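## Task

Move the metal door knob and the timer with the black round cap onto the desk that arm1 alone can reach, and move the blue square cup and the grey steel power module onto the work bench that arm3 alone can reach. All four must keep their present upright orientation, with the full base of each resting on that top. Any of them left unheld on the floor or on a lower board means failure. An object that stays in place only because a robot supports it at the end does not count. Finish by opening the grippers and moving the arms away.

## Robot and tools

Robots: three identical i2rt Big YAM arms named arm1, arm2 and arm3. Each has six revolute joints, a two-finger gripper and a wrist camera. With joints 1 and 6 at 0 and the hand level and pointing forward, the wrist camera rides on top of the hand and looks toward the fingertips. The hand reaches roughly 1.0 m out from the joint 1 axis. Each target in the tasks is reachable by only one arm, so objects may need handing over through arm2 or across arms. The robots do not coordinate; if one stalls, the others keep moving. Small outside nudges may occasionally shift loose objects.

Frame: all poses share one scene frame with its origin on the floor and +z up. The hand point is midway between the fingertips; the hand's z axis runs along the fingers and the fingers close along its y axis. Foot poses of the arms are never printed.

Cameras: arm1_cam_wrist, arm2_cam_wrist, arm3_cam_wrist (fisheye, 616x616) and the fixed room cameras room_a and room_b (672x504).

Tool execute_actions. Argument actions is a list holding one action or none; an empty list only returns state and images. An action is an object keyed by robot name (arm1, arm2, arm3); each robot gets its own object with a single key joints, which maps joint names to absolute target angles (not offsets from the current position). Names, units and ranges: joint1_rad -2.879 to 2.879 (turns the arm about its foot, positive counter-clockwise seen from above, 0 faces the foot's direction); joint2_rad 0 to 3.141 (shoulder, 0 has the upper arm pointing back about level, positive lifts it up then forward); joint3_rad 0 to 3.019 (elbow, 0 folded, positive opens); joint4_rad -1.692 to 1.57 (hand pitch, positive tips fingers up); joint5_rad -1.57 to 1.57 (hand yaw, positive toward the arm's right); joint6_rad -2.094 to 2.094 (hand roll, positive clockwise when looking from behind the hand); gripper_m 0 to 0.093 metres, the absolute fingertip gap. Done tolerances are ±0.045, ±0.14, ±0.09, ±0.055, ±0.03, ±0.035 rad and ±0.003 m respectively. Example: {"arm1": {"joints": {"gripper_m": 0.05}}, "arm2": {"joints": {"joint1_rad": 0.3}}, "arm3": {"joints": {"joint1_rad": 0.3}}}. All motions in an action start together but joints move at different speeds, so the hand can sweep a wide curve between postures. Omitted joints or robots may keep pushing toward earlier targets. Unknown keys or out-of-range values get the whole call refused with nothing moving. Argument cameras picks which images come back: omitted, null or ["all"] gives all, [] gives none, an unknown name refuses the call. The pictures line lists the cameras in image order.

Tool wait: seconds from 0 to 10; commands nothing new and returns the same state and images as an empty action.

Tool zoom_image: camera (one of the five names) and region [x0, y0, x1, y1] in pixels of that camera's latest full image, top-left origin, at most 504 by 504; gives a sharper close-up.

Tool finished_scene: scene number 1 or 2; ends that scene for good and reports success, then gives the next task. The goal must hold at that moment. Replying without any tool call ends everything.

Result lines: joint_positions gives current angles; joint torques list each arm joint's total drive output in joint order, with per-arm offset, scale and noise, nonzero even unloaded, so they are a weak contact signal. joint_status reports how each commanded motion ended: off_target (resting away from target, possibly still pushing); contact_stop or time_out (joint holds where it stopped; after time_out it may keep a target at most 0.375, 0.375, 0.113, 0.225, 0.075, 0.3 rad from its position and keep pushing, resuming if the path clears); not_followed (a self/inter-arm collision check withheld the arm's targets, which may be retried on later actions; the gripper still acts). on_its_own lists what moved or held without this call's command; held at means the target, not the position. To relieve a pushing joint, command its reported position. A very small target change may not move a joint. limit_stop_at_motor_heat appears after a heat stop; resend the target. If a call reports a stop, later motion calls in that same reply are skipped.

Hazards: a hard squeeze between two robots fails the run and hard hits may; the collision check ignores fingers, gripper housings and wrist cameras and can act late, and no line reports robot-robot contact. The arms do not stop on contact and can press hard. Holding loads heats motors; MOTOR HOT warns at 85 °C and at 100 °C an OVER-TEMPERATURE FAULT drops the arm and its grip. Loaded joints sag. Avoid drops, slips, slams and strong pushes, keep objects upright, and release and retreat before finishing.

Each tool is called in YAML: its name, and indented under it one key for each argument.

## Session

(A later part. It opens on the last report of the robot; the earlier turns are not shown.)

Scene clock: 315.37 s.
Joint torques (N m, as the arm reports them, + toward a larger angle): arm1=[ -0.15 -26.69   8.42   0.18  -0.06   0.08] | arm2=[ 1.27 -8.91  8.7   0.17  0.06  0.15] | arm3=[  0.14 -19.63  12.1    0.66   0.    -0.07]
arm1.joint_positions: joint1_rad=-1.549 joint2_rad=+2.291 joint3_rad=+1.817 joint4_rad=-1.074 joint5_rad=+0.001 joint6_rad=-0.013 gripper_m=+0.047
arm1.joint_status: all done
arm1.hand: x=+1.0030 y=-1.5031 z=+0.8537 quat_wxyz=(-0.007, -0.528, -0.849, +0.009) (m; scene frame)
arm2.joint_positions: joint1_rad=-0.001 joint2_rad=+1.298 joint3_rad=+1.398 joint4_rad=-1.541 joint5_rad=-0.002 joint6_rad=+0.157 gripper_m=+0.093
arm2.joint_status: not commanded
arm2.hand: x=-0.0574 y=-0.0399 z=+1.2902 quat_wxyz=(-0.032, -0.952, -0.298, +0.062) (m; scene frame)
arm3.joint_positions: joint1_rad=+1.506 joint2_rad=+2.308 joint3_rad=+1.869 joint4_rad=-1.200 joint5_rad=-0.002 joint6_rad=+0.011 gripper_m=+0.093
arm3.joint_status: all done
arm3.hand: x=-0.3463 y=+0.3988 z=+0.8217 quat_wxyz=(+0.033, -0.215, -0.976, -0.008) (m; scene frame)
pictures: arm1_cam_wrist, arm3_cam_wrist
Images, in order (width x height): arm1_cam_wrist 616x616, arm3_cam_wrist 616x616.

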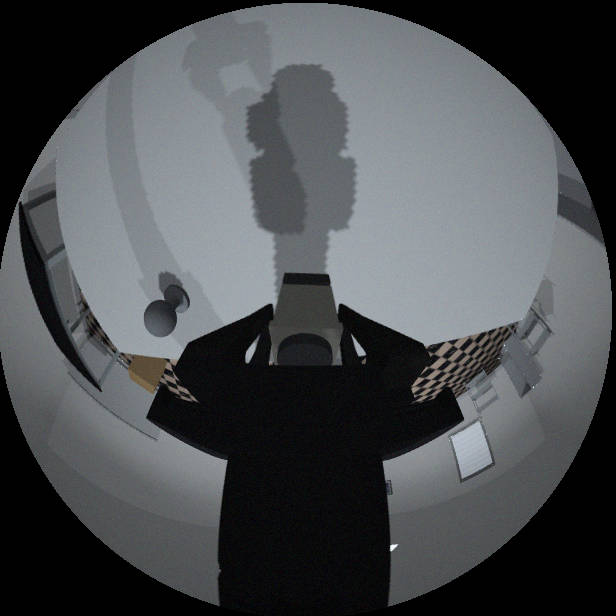

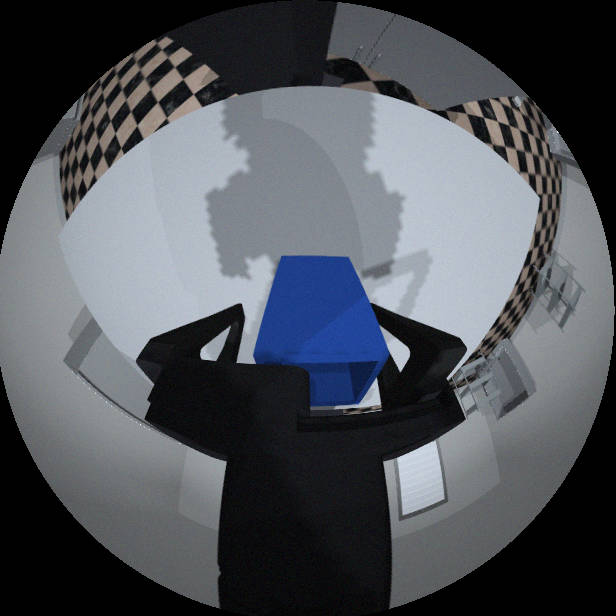

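execute_actions:
  actions:
    - {"arm1":{"joints":{"joint2_rad":2.35,"joint4_rad":-1.03}},"arm3":{"joints":{"gripper_m":0}}}
  cameras: ["arm1_cam_wrist","arm3_cam_wrist"]

Scene clock: 319.93 s.
Joint torques (N m, as the arm reports them, + toward a larger angle): arm1=[ -0.16 -22.76   8.26   0.83  -0.06   0.08] | arm2=[ 1.32 -9.1   8.62  0.17  0.11  0.14] | arm3=[  0.09 -19.66  12.1    0.63  -0.03  -0.07]
arm1.joint_positions: joint1_rad=-1.549 joint2_rad=+2.326 joint3_rad=+1.817 joint4_rad=-1.043 joint5_rad=+0.001 joint6_rad=-0.013 gripper_m=+0.047
arm1.joint_status: all done
arm1.hand: x=+1.0032 y=-1.5039 z=+0.8314 quat_wxyz=(-0.005, -0.528, -0.849, +0.008) (m; scene frame)
arm2.joint_positions: joint1_rad=-0.001 joint2_rad=+1.298 joint3_rad=+1.398 joint4_rad=-1.541 joint5_rad=-0.002 joint6_rad=+0.157 gripper_m=+0.093
arm2.joint_status: not commanded
arm2.hand: x=-0.0574 y=-0.0399 z=+1.2902 quat_wxyz=(-0.032, -0.952, -0.298, +0.062) (m; scene frame)
arm3.joint_positions: joint1_rad=+1.506 joint2_rad=+2.308 joint3_rad=+1.869 joint4_rad=-1.200 joint5_rad=-0.002 joint6_rad=+0.011 gripper_m=+0.053
arm3.joint_status: gripper_m off_target (ended at +0.053, target +0.000)
arm3.hand: x=-0.3464 y=+0.3987 z=+0.8217 quat_wxyz=(+0.033, -0.215, -0.976, -0.008) (m; scene frame)
pictures: arm1_cam_wrist, arm3_cam_wrist
Images, in order (width x height): arm1_cam_wrist 616x616, arm3_cam_wrist 616x616.

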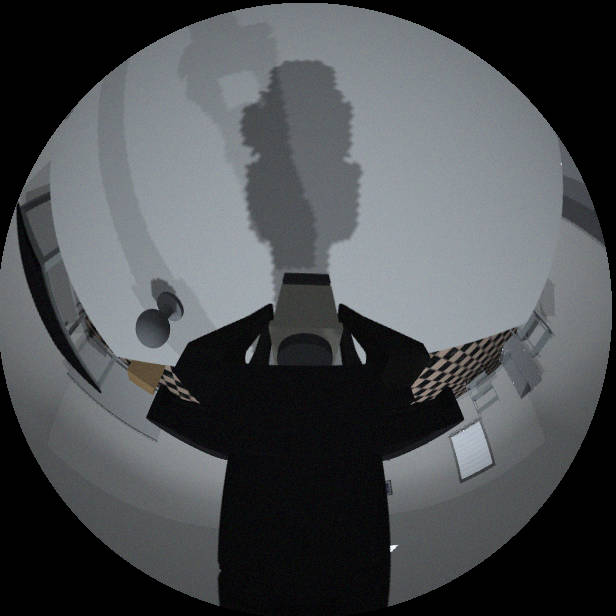

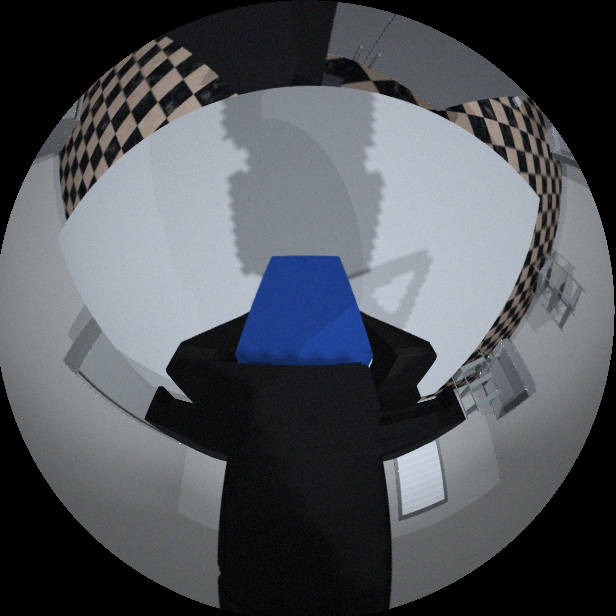

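execute_actions:
  actions:
    - {"arm1":{"joints":{"joint2_rad":2.39,"joint4_rad":-1.0}},"arm3":{"joints":{"joint2_rad":1.85}}}
  cameras: ["arm1_cam_wrist"]

execute_actions:
  actions:
    - {"arm3":{"joints":{"joint1_rad":-1.6}}}
  cameras: ["arm3_cam_wrist"]

Scene clock: 325.60 s.
Joint torques (N m, as the arm reports them, + toward a larger angle): arm1=[ -0.18 -22.72   8.12   0.75  -0.04   0.08] | arm2=[ 1.12 -8.71  8.63  0.09  0.09  0.15] | arm3=[  0.13 -17.53  12.77   1.34  -0.03  -0.07]
arm1.joint_positions: joint1_rad=-1.549 joint2_rad=+2.364 joint3_rad=+1.817 joint4_rad=-1.012 joint5_rad=+0.000 joint6_rad=-0.013 gripper_m=+0.047
arm1.joint_status: all done
arm1.hand: x=+1.0030 y=-1.5036 z=+0.8068 quat_wxyz=(-0.003, -0.528, -0.849, +0.006) (m; scene frame)
arm2.joint_positions: joint1_rad=-0.001 joint2_rad=+1.298 joint3_rad=+1.398 joint4_rad=-1.541 joint5_rad=-0.002 joint6_rad=+0.157 gripper_m=+0.093
arm2.joint_status: not commanded
arm2.hand: x=-0.0574 y=-0.0399 z=+1.2902 quat_wxyz=(-0.032, -0.952, -0.298, +0.062) (m; scene frame)
arm3.joint_positions: joint1_rad=+1.506 joint2_rad=+1.870 joint3_rad=+1.879 joint4_rad=-1.199 joint5_rad=-0.002 joint6_rad=+0.011 gripper_m=+0.053
arm3.joint_status: all done
arm3.hand: x=-0.3318 y=+0.3919 z=+1.1114 quat_wxyz=(-0.186, -0.211, -0.959, +0.038) (m; scene frame)
pictures: arm1_cam_wrist
Images, in order (width x height): arm1_cam_wrist 616x616.

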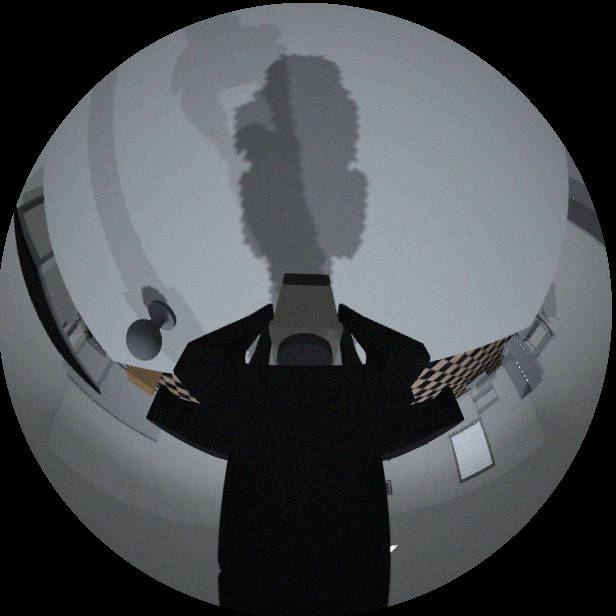

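Scene clock: 328.43 s.
Joint torques (N m, as the arm reports them, + toward a larger angle): arm1=[ -0.18 -22.7    8.11   0.75  -0.04   0.08] | arm2=[ 1.25 -8.81  8.68  0.07  0.08  0.16] | arm3=[  0.46 -17.46  12.8    1.14  -0.17  -0.07]
arm1.joint_positions: joint1_rad=-1.549 joint2_rad=+2.364 joint3_rad=+1.817 joint4_rad=-1.012 joint5_rad=+0.000 joint6_rad=-0.013 gripper_m=+0.047
arm1.joint_status: not commanded
arm1.hand: x=+1.0030 y=-1.5036 z=+0.8068 quat_wxyz=(-0.003, -0.528, -0.849, +0.006) (m; scene frame)
arm2.joint_positions: joint1_rad=-0.001 joint2_rad=+1.298 joint3_rad=+1.398 joint4_rad=-1.541 joint5_rad=-0.002 joint6_rad=+0.157 gripper_m=+0.093
arm2.joint_status: not commanded
arm2.hand: x=-0.0574 y=-0.0399 z=+1.2902 quat_wxyz=(-0.032, -0.952, -0.298, +0.062) (m; scene frame)
arm3.joint_positions: joint1_rad=-1.602 joint2_rad=+1.871 joint3_rad=+1.879 joint4_rad=-1.194 joint5_rad=+0.002 joint6_rad=+0.011 gripper_m=+0.053
arm3.joint_status: all done
arm3.hand: x=-1.5666 y=+0.9237 z=+1.1109 quat_wxyz=(+0.037, -0.962, +0.195, +0.188) (m; scene frame)
pictures: arm3_cam_wrist
Images, in order (width x height): arm3_cam_wrist 616x616.

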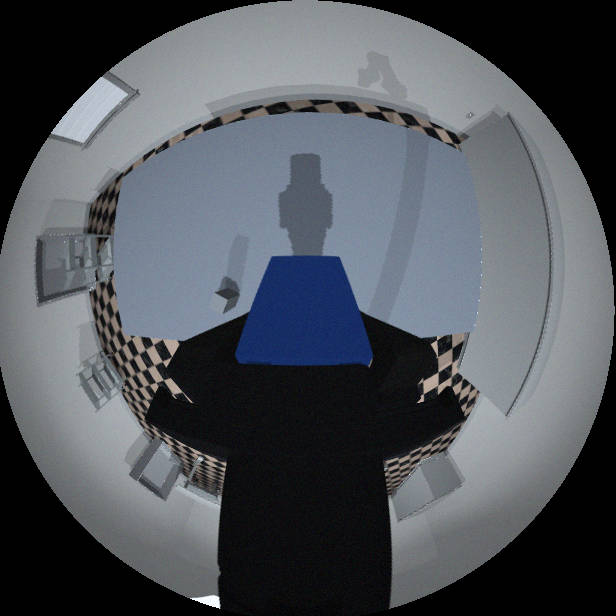

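execute_actions:
  actions:
    - {"arm1":{"joints":{"joint2_rad":2.405}},"arm3":{"joints":{"joint1_rad":-1.72,"joint2_rad":2.27}}}
  cameras: ["arm1_cam_wrist","arm3_cam_wrist"]

Scene clock: 335.10 s.
Joint torques (N m, as the arm reports them, + toward a larger angle): arm1=[ -0.15 -21.62   8.12   0.76  -0.04   0.08] | arm2=[ 1.38 -9.28  8.72  0.06  0.07  0.14] | arm3=[  0.27 -21.56  12.06   0.5   -0.16  -0.06]
arm1.joint_positions: joint1_rad=-1.549 joint2_rad=+2.364 joint3_rad=+1.817 joint4_rad=-1.012 joint5_rad=+0.000 joint6_rad=-0.013 gripper_m=+0.047
arm1.joint_status: all done
arm1.hand: x=+1.0030 y=-1.5036 z=+0.8068 quat_wxyz=(-0.003, -0.528, -0.849, +0.006) (m; scene frame)
arm2.joint_positions: joint1_rad=-0.001 joint2_rad=+1.298 joint3_rad=+1.398 joint4_rad=-1.541 joint5_rad=-0.002 joint6_rad=+0.157 gripper_m=+0.093
arm2.joint_status: not commanded
arm2.hand: x=-0.0574 y=-0.0399 z=+1.2902 quat_wxyz=(-0.032, -0.952, -0.298, +0.062) (m; scene frame)
arm3.joint_positions: joint1_rad=-1.720 joint2_rad=+2.305 joint3_rad=+1.869 joint4_rad=-1.197 joint5_rad=+0.002 joint6_rad=+0.011 gripper_m=+0.053
arm3.joint_status: all done
arm3.hand: x=-1.5179 y=+0.9880 z=+0.8230 quat_wxyz=(-0.006, -0.966, +0.256, -0.030) (m; scene frame)
pictures: arm1_cam_wrist, arm3_cam_wrist
Images, in order (width x height): arm1_cam_wrist 616x616, arm3_cam_wrist 616x616.

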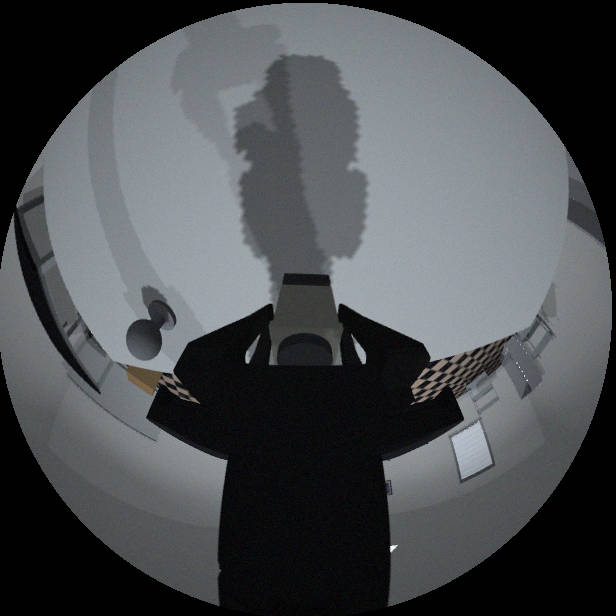

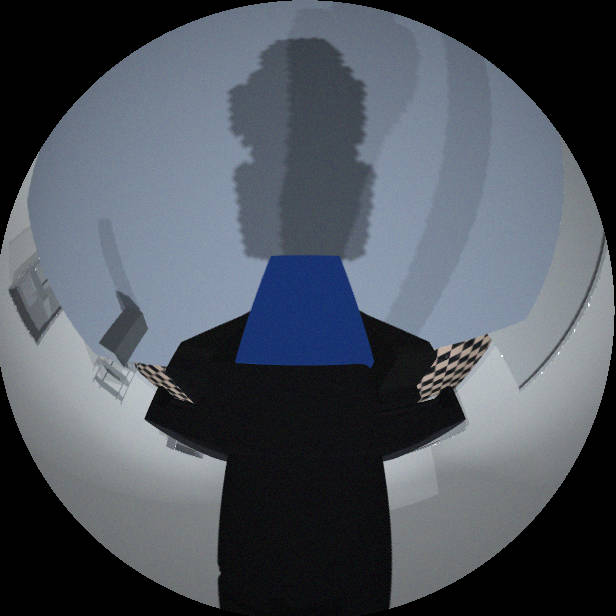

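execute_actions:
  actions:
    - {"arm1":{"joints":{"joint2_rad":2.364,"gripper_m":0.093}},"arm3":{"joints":{"joint3_rad":1.98}}}
  cameras: ["arm1_cam_wrist"]

execute_actions:
  actions:
    - {"arm1":{"joints":{"joint2_rad":1.85}},"arm3":{"joints":{"joint2_rad":2.38}}}
  cameras: ["arm3_cam_wrist","room_b"]

Scene clock: 342.87 s.
Joint torques (N m, as the arm reports them, + toward a larger angle): arm1=[ -0.17 -24.75   8.12   0.75  -0.04   0.08] | arm2=[ 1.04 -8.8   8.74  0.11  0.09  0.16] | arm3=[  0.09 -21.43  13.42   0.65  -0.17  -0.06]
arm1.joint_positions: joint1_rad=-1.549 joint2_rad=+2.364 joint3_rad=+1.817 joint4_rad=-1.012 joint5_rad=+0.000 joint6_rad=-0.013 gripper_m=+0.093
arm1.joint_status: all done
arm1.hand: x=+1.0030 y=-1.5036 z=+0.8068 quat_wxyz=(-0.003, -0.528, -0.849, +0.006) (m; scene frame)
arm2.joint_positions: joint1_rad=-0.001 joint2_rad=+1.298 joint3_rad=+1.398 joint4_rad=-1.541 joint5_rad=-0.002 joint6_rad=+0.157 gripper_m=+0.093
arm2.joint_status: not commanded
arm2.hand: x=-0.0574 y=-0.0399 z=+1.2902 quat_wxyz=(-0.032, -0.952, -0.298, +0.062) (m; scene frame)
arm3.joint_positions: joint1_rad=-1.720 joint2_rad=+2.299 joint3_rad=+1.940 joint4_rad=-1.197 joint5_rad=+0.002 joint6_rad=+0.011 gripper_m=+0.053
arm3.joint_status: all done
arm3.hand: x=-1.5431 y=+1.0020 z=+0.8510 quat_wxyz=(+0.003, -0.967, +0.256, +0.007) (m; scene frame)
pictures: arm1_cam_wrist
Images, in order (width x height): arm1_cam_wrist 616x616.

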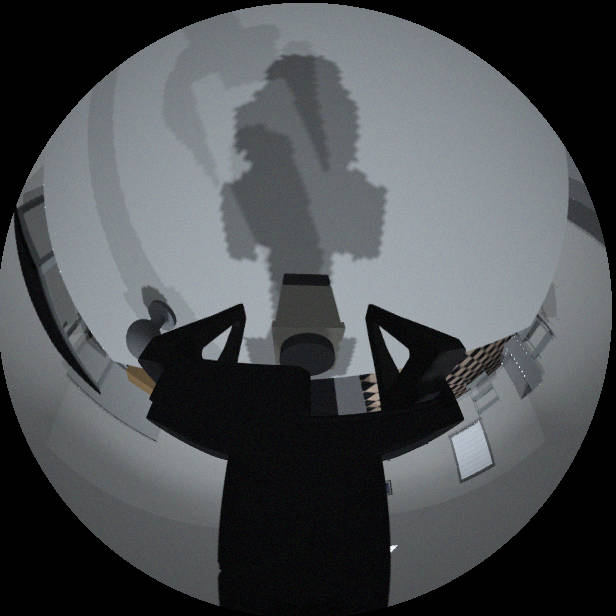

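Scene clock: 344.60 s.
Joint torques (N m, as the arm reports them, + toward a larger angle): arm1=[ -0.14 -19.8    9.02   1.61  -0.05   0.08] | arm2=[ 1.59 -9.2   8.61  0.14  0.1   0.17] | arm3=[  0.13 -19.7   12.13   0.5   -0.18  -0.06]
arm1.joint_positions: joint1_rad=-1.549 joint2_rad=+1.835 joint3_rad=+1.834 joint4_rad=-1.010 joint5_rad=+0.000 joint6_rad=-0.013 gripper_m=+0.093
arm1.joint_status: all done
arm1.hand: x=+1.0186 y=-1.5302 z=+1.1731 quat_wxyz=(-0.230, -0.507, -0.817, +0.152) (m; scene frame)
arm2.joint_positions: joint1_rad=-0.001 joint2_rad=+1.298 joint3_rad=+1.398 joint4_rad=-1.541 joint5_rad=-0.002 joint6_rad=+0.157 gripper_m=+0.093
arm2.joint_status: not commanded
arm2.hand: x=-0.0574 y=-0.0399 z=+1.2902 quat_wxyz=(-0.032, -0.952, -0.298, +0.062) (m; scene frame)
arm3.joint_positions: joint1_rad=-1.720 joint2_rad=+2.378 joint3_rad=+1.949 joint4_rad=-1.197 joint5_rad=+0.002 joint6_rad=+0.011 gripper_m=+0.053
arm3.joint_status: all done
arm3.hand: x=-1.5347 y=+0.9973 z=+0.8026 quat_wxyz=(-0.005, -0.966, +0.256, -0.027) (m; scene frame)
pictures: arm3_cam_wrist, room_b
Images, in order (width x height): arm3_cam_wrist 616x616, room_b 672x504.

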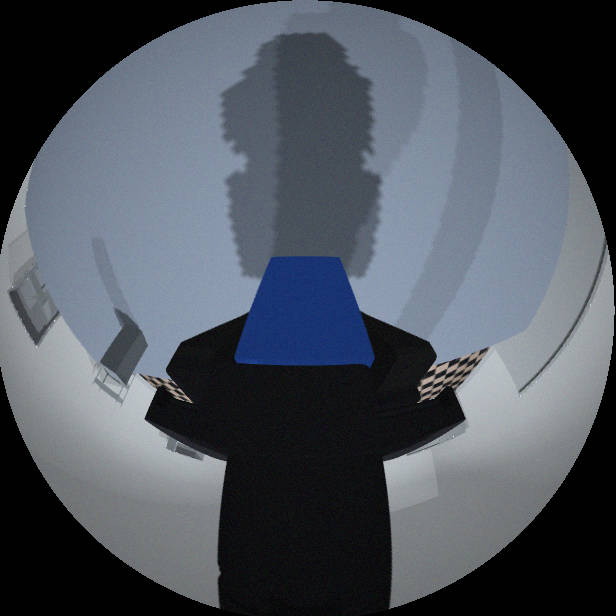

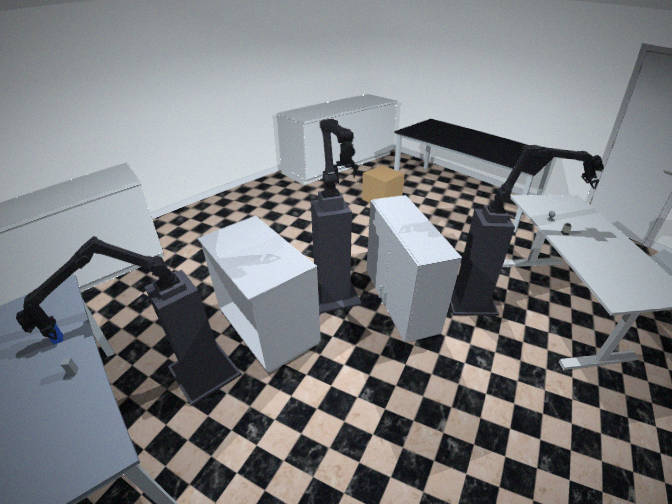

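At .803; release and lift.

execute_actions:
  actions:
    - {"arm3":{"joints":{"joint2_rad":2.378,"gripper_m":0.093}}}
  cameras: ["arm3_cam_wrist"]

execute_actions:
  actions:
    - {"arm3":{"joints":{"joint2_rad":1.85}}}
  cameras: ["arm3_cam_wrist","room_b","room_a"]

Scene clock: 348.80 s.
Joint torques (N m, as the arm reports them, + toward a larger angle): arm1=[ -0.11 -19.86   9.02   1.62  -0.04   0.08] | arm2=[ 1.01 -9.06  8.73  0.12  0.05  0.19] | arm3=[  0.21 -19.69  12.11   0.55  -0.18  -0.07]
arm1.joint_positions: joint1_rad=-1.549 joint2_rad=+1.835 joint3_rad=+1.834 joint4_rad=-1.010 joint5_rad=+0.000 joint6_rad=-0.013 gripper_m=+0.093
arm1.joint_status: not commanded
arm1.hand: x=+1.0186 y=-1.5302 z=+1.1731 quat_wxyz=(-0.230, -0.507, -0.817, +0.152) (m; scene frame)
arm2.joint_positions: joint1_rad=-0.001 joint2_rad=+1.298 joint3_rad=+1.398 joint4_rad=-1.541 joint5_rad=-0.002 joint6_rad=+0.157 gripper_m=+0.093
arm2.joint_status: not commanded
arm2.hand: x=-0.0574 y=-0.0399 z=+1.2902 quat_wxyz=(-0.032, -0.952, -0.298, +0.062) (m; scene frame)
arm3.joint_positions: joint1_rad=-1.720 joint2_rad=+2.378 joint3_rad=+1.949 joint4_rad=-1.197 joint5_rad=+0.002 joint6_rad=+0.011 gripper_m=+0.093
arm3.joint_status: all done
arm3.hand: x=-1.5347 y=+0.9973 z=+0.8026 quat_wxyz=(-0.005, -0.966, +0.256, -0.027) (m; scene frame)
pictures: arm3_cam_wrist
Images, in order (width x height): arm3_cam_wrist 616x616.

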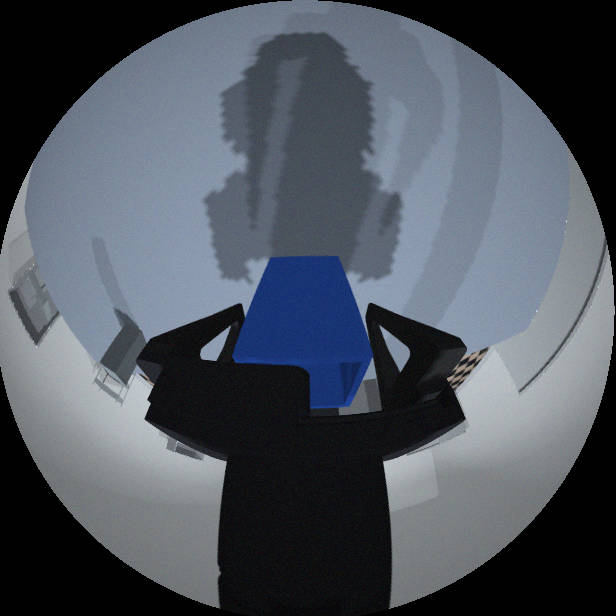

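Scene clock: 350.53 s.
Joint torques (N m, as the arm reports them, + toward a larger angle): arm1=[ -0.14 -19.85   9.02   1.61  -0.04   0.08] | arm2=[ 1.19 -9.21  8.69  0.09  0.1   0.15] | arm3=[ -0.04 -17.51  12.77   1.35  -0.17  -0.06]
arm1.joint_positions: joint1_rad=-1.549 joint2_rad=+1.835 joint3_rad=+1.834 joint4_rad=-1.010 joint5_rad=+0.000 joint6_rad=-0.013 gripper_m=+0.093
arm1.joint_status: not commanded
arm1.hand: x=+1.0186 y=-1.5302 z=+1.1731 quat_wxyz=(-0.230, -0.507, -0.817, +0.152) (m; scene frame)
arm2.joint_positions: joint1_rad=-0.001 joint2_rad=+1.298 joint3_rad=+1.398 joint4_rad=-1.541 joint5_rad=-0.002 joint6_rad=+0.157 gripper_m=+0.093
arm2.joint_status: not commanded
arm2.hand: x=-0.0574 y=-0.0399 z=+1.2902 quat_wxyz=(-0.032, -0.952, -0.298, +0.062) (m; scene frame)
arm3.joint_positions: joint1_rad=-1.720 joint2_rad=+1.869 joint3_rad=+1.960 joint4_rad=-1.197 joint5_rad=+0.002 joint6_rad=+0.011 gripper_m=+0.093
arm3.joint_status: all done
arm3.hand: x=-1.5458 y=+1.0032 z=+1.1508 quat_wxyz=(+0.058, -0.941, +0.250, +0.223) (m; scene frame)
pictures: arm3_cam_wrist, room_a, room_b
Images, in order (width x height): arm3_cam_wrist 616x616, room_a 672x504, room_b 672x504.

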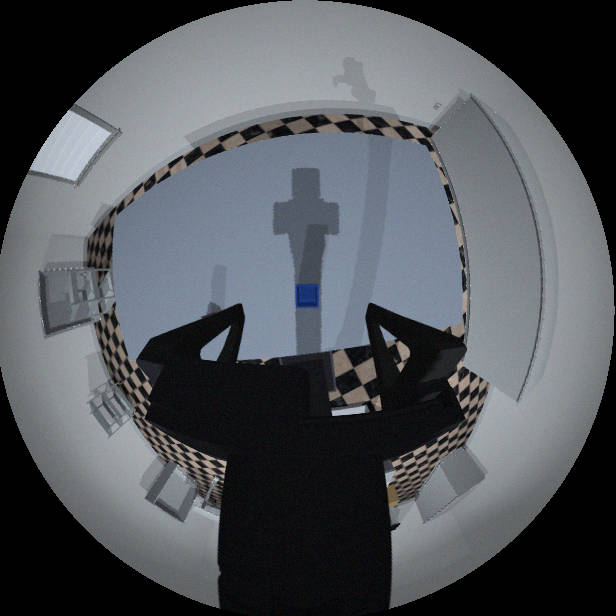

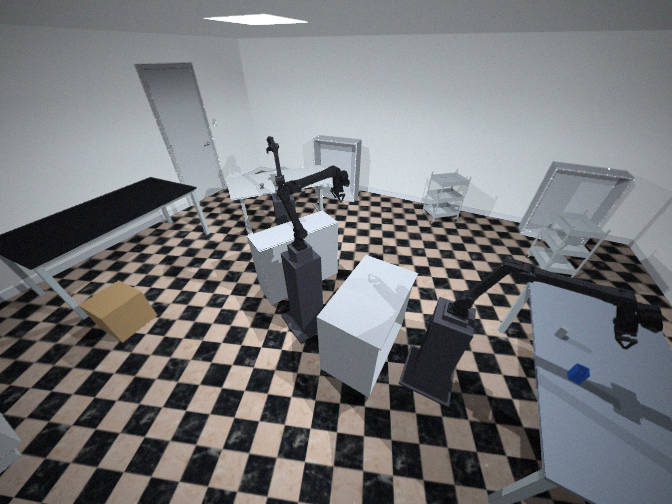

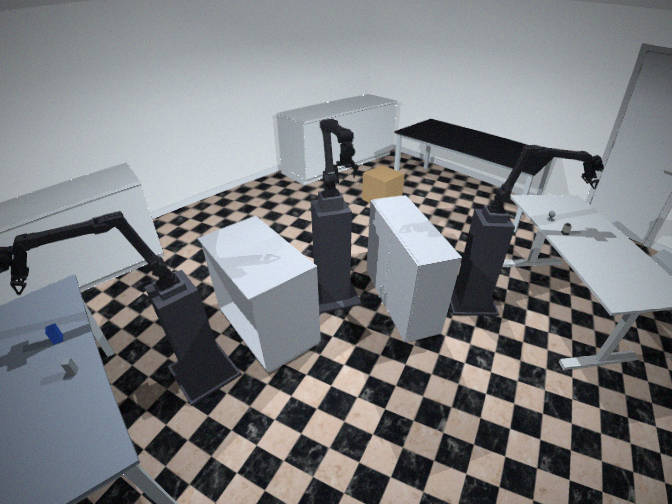

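finished_scene:
  scene: 2

The scene is finished: the task was done.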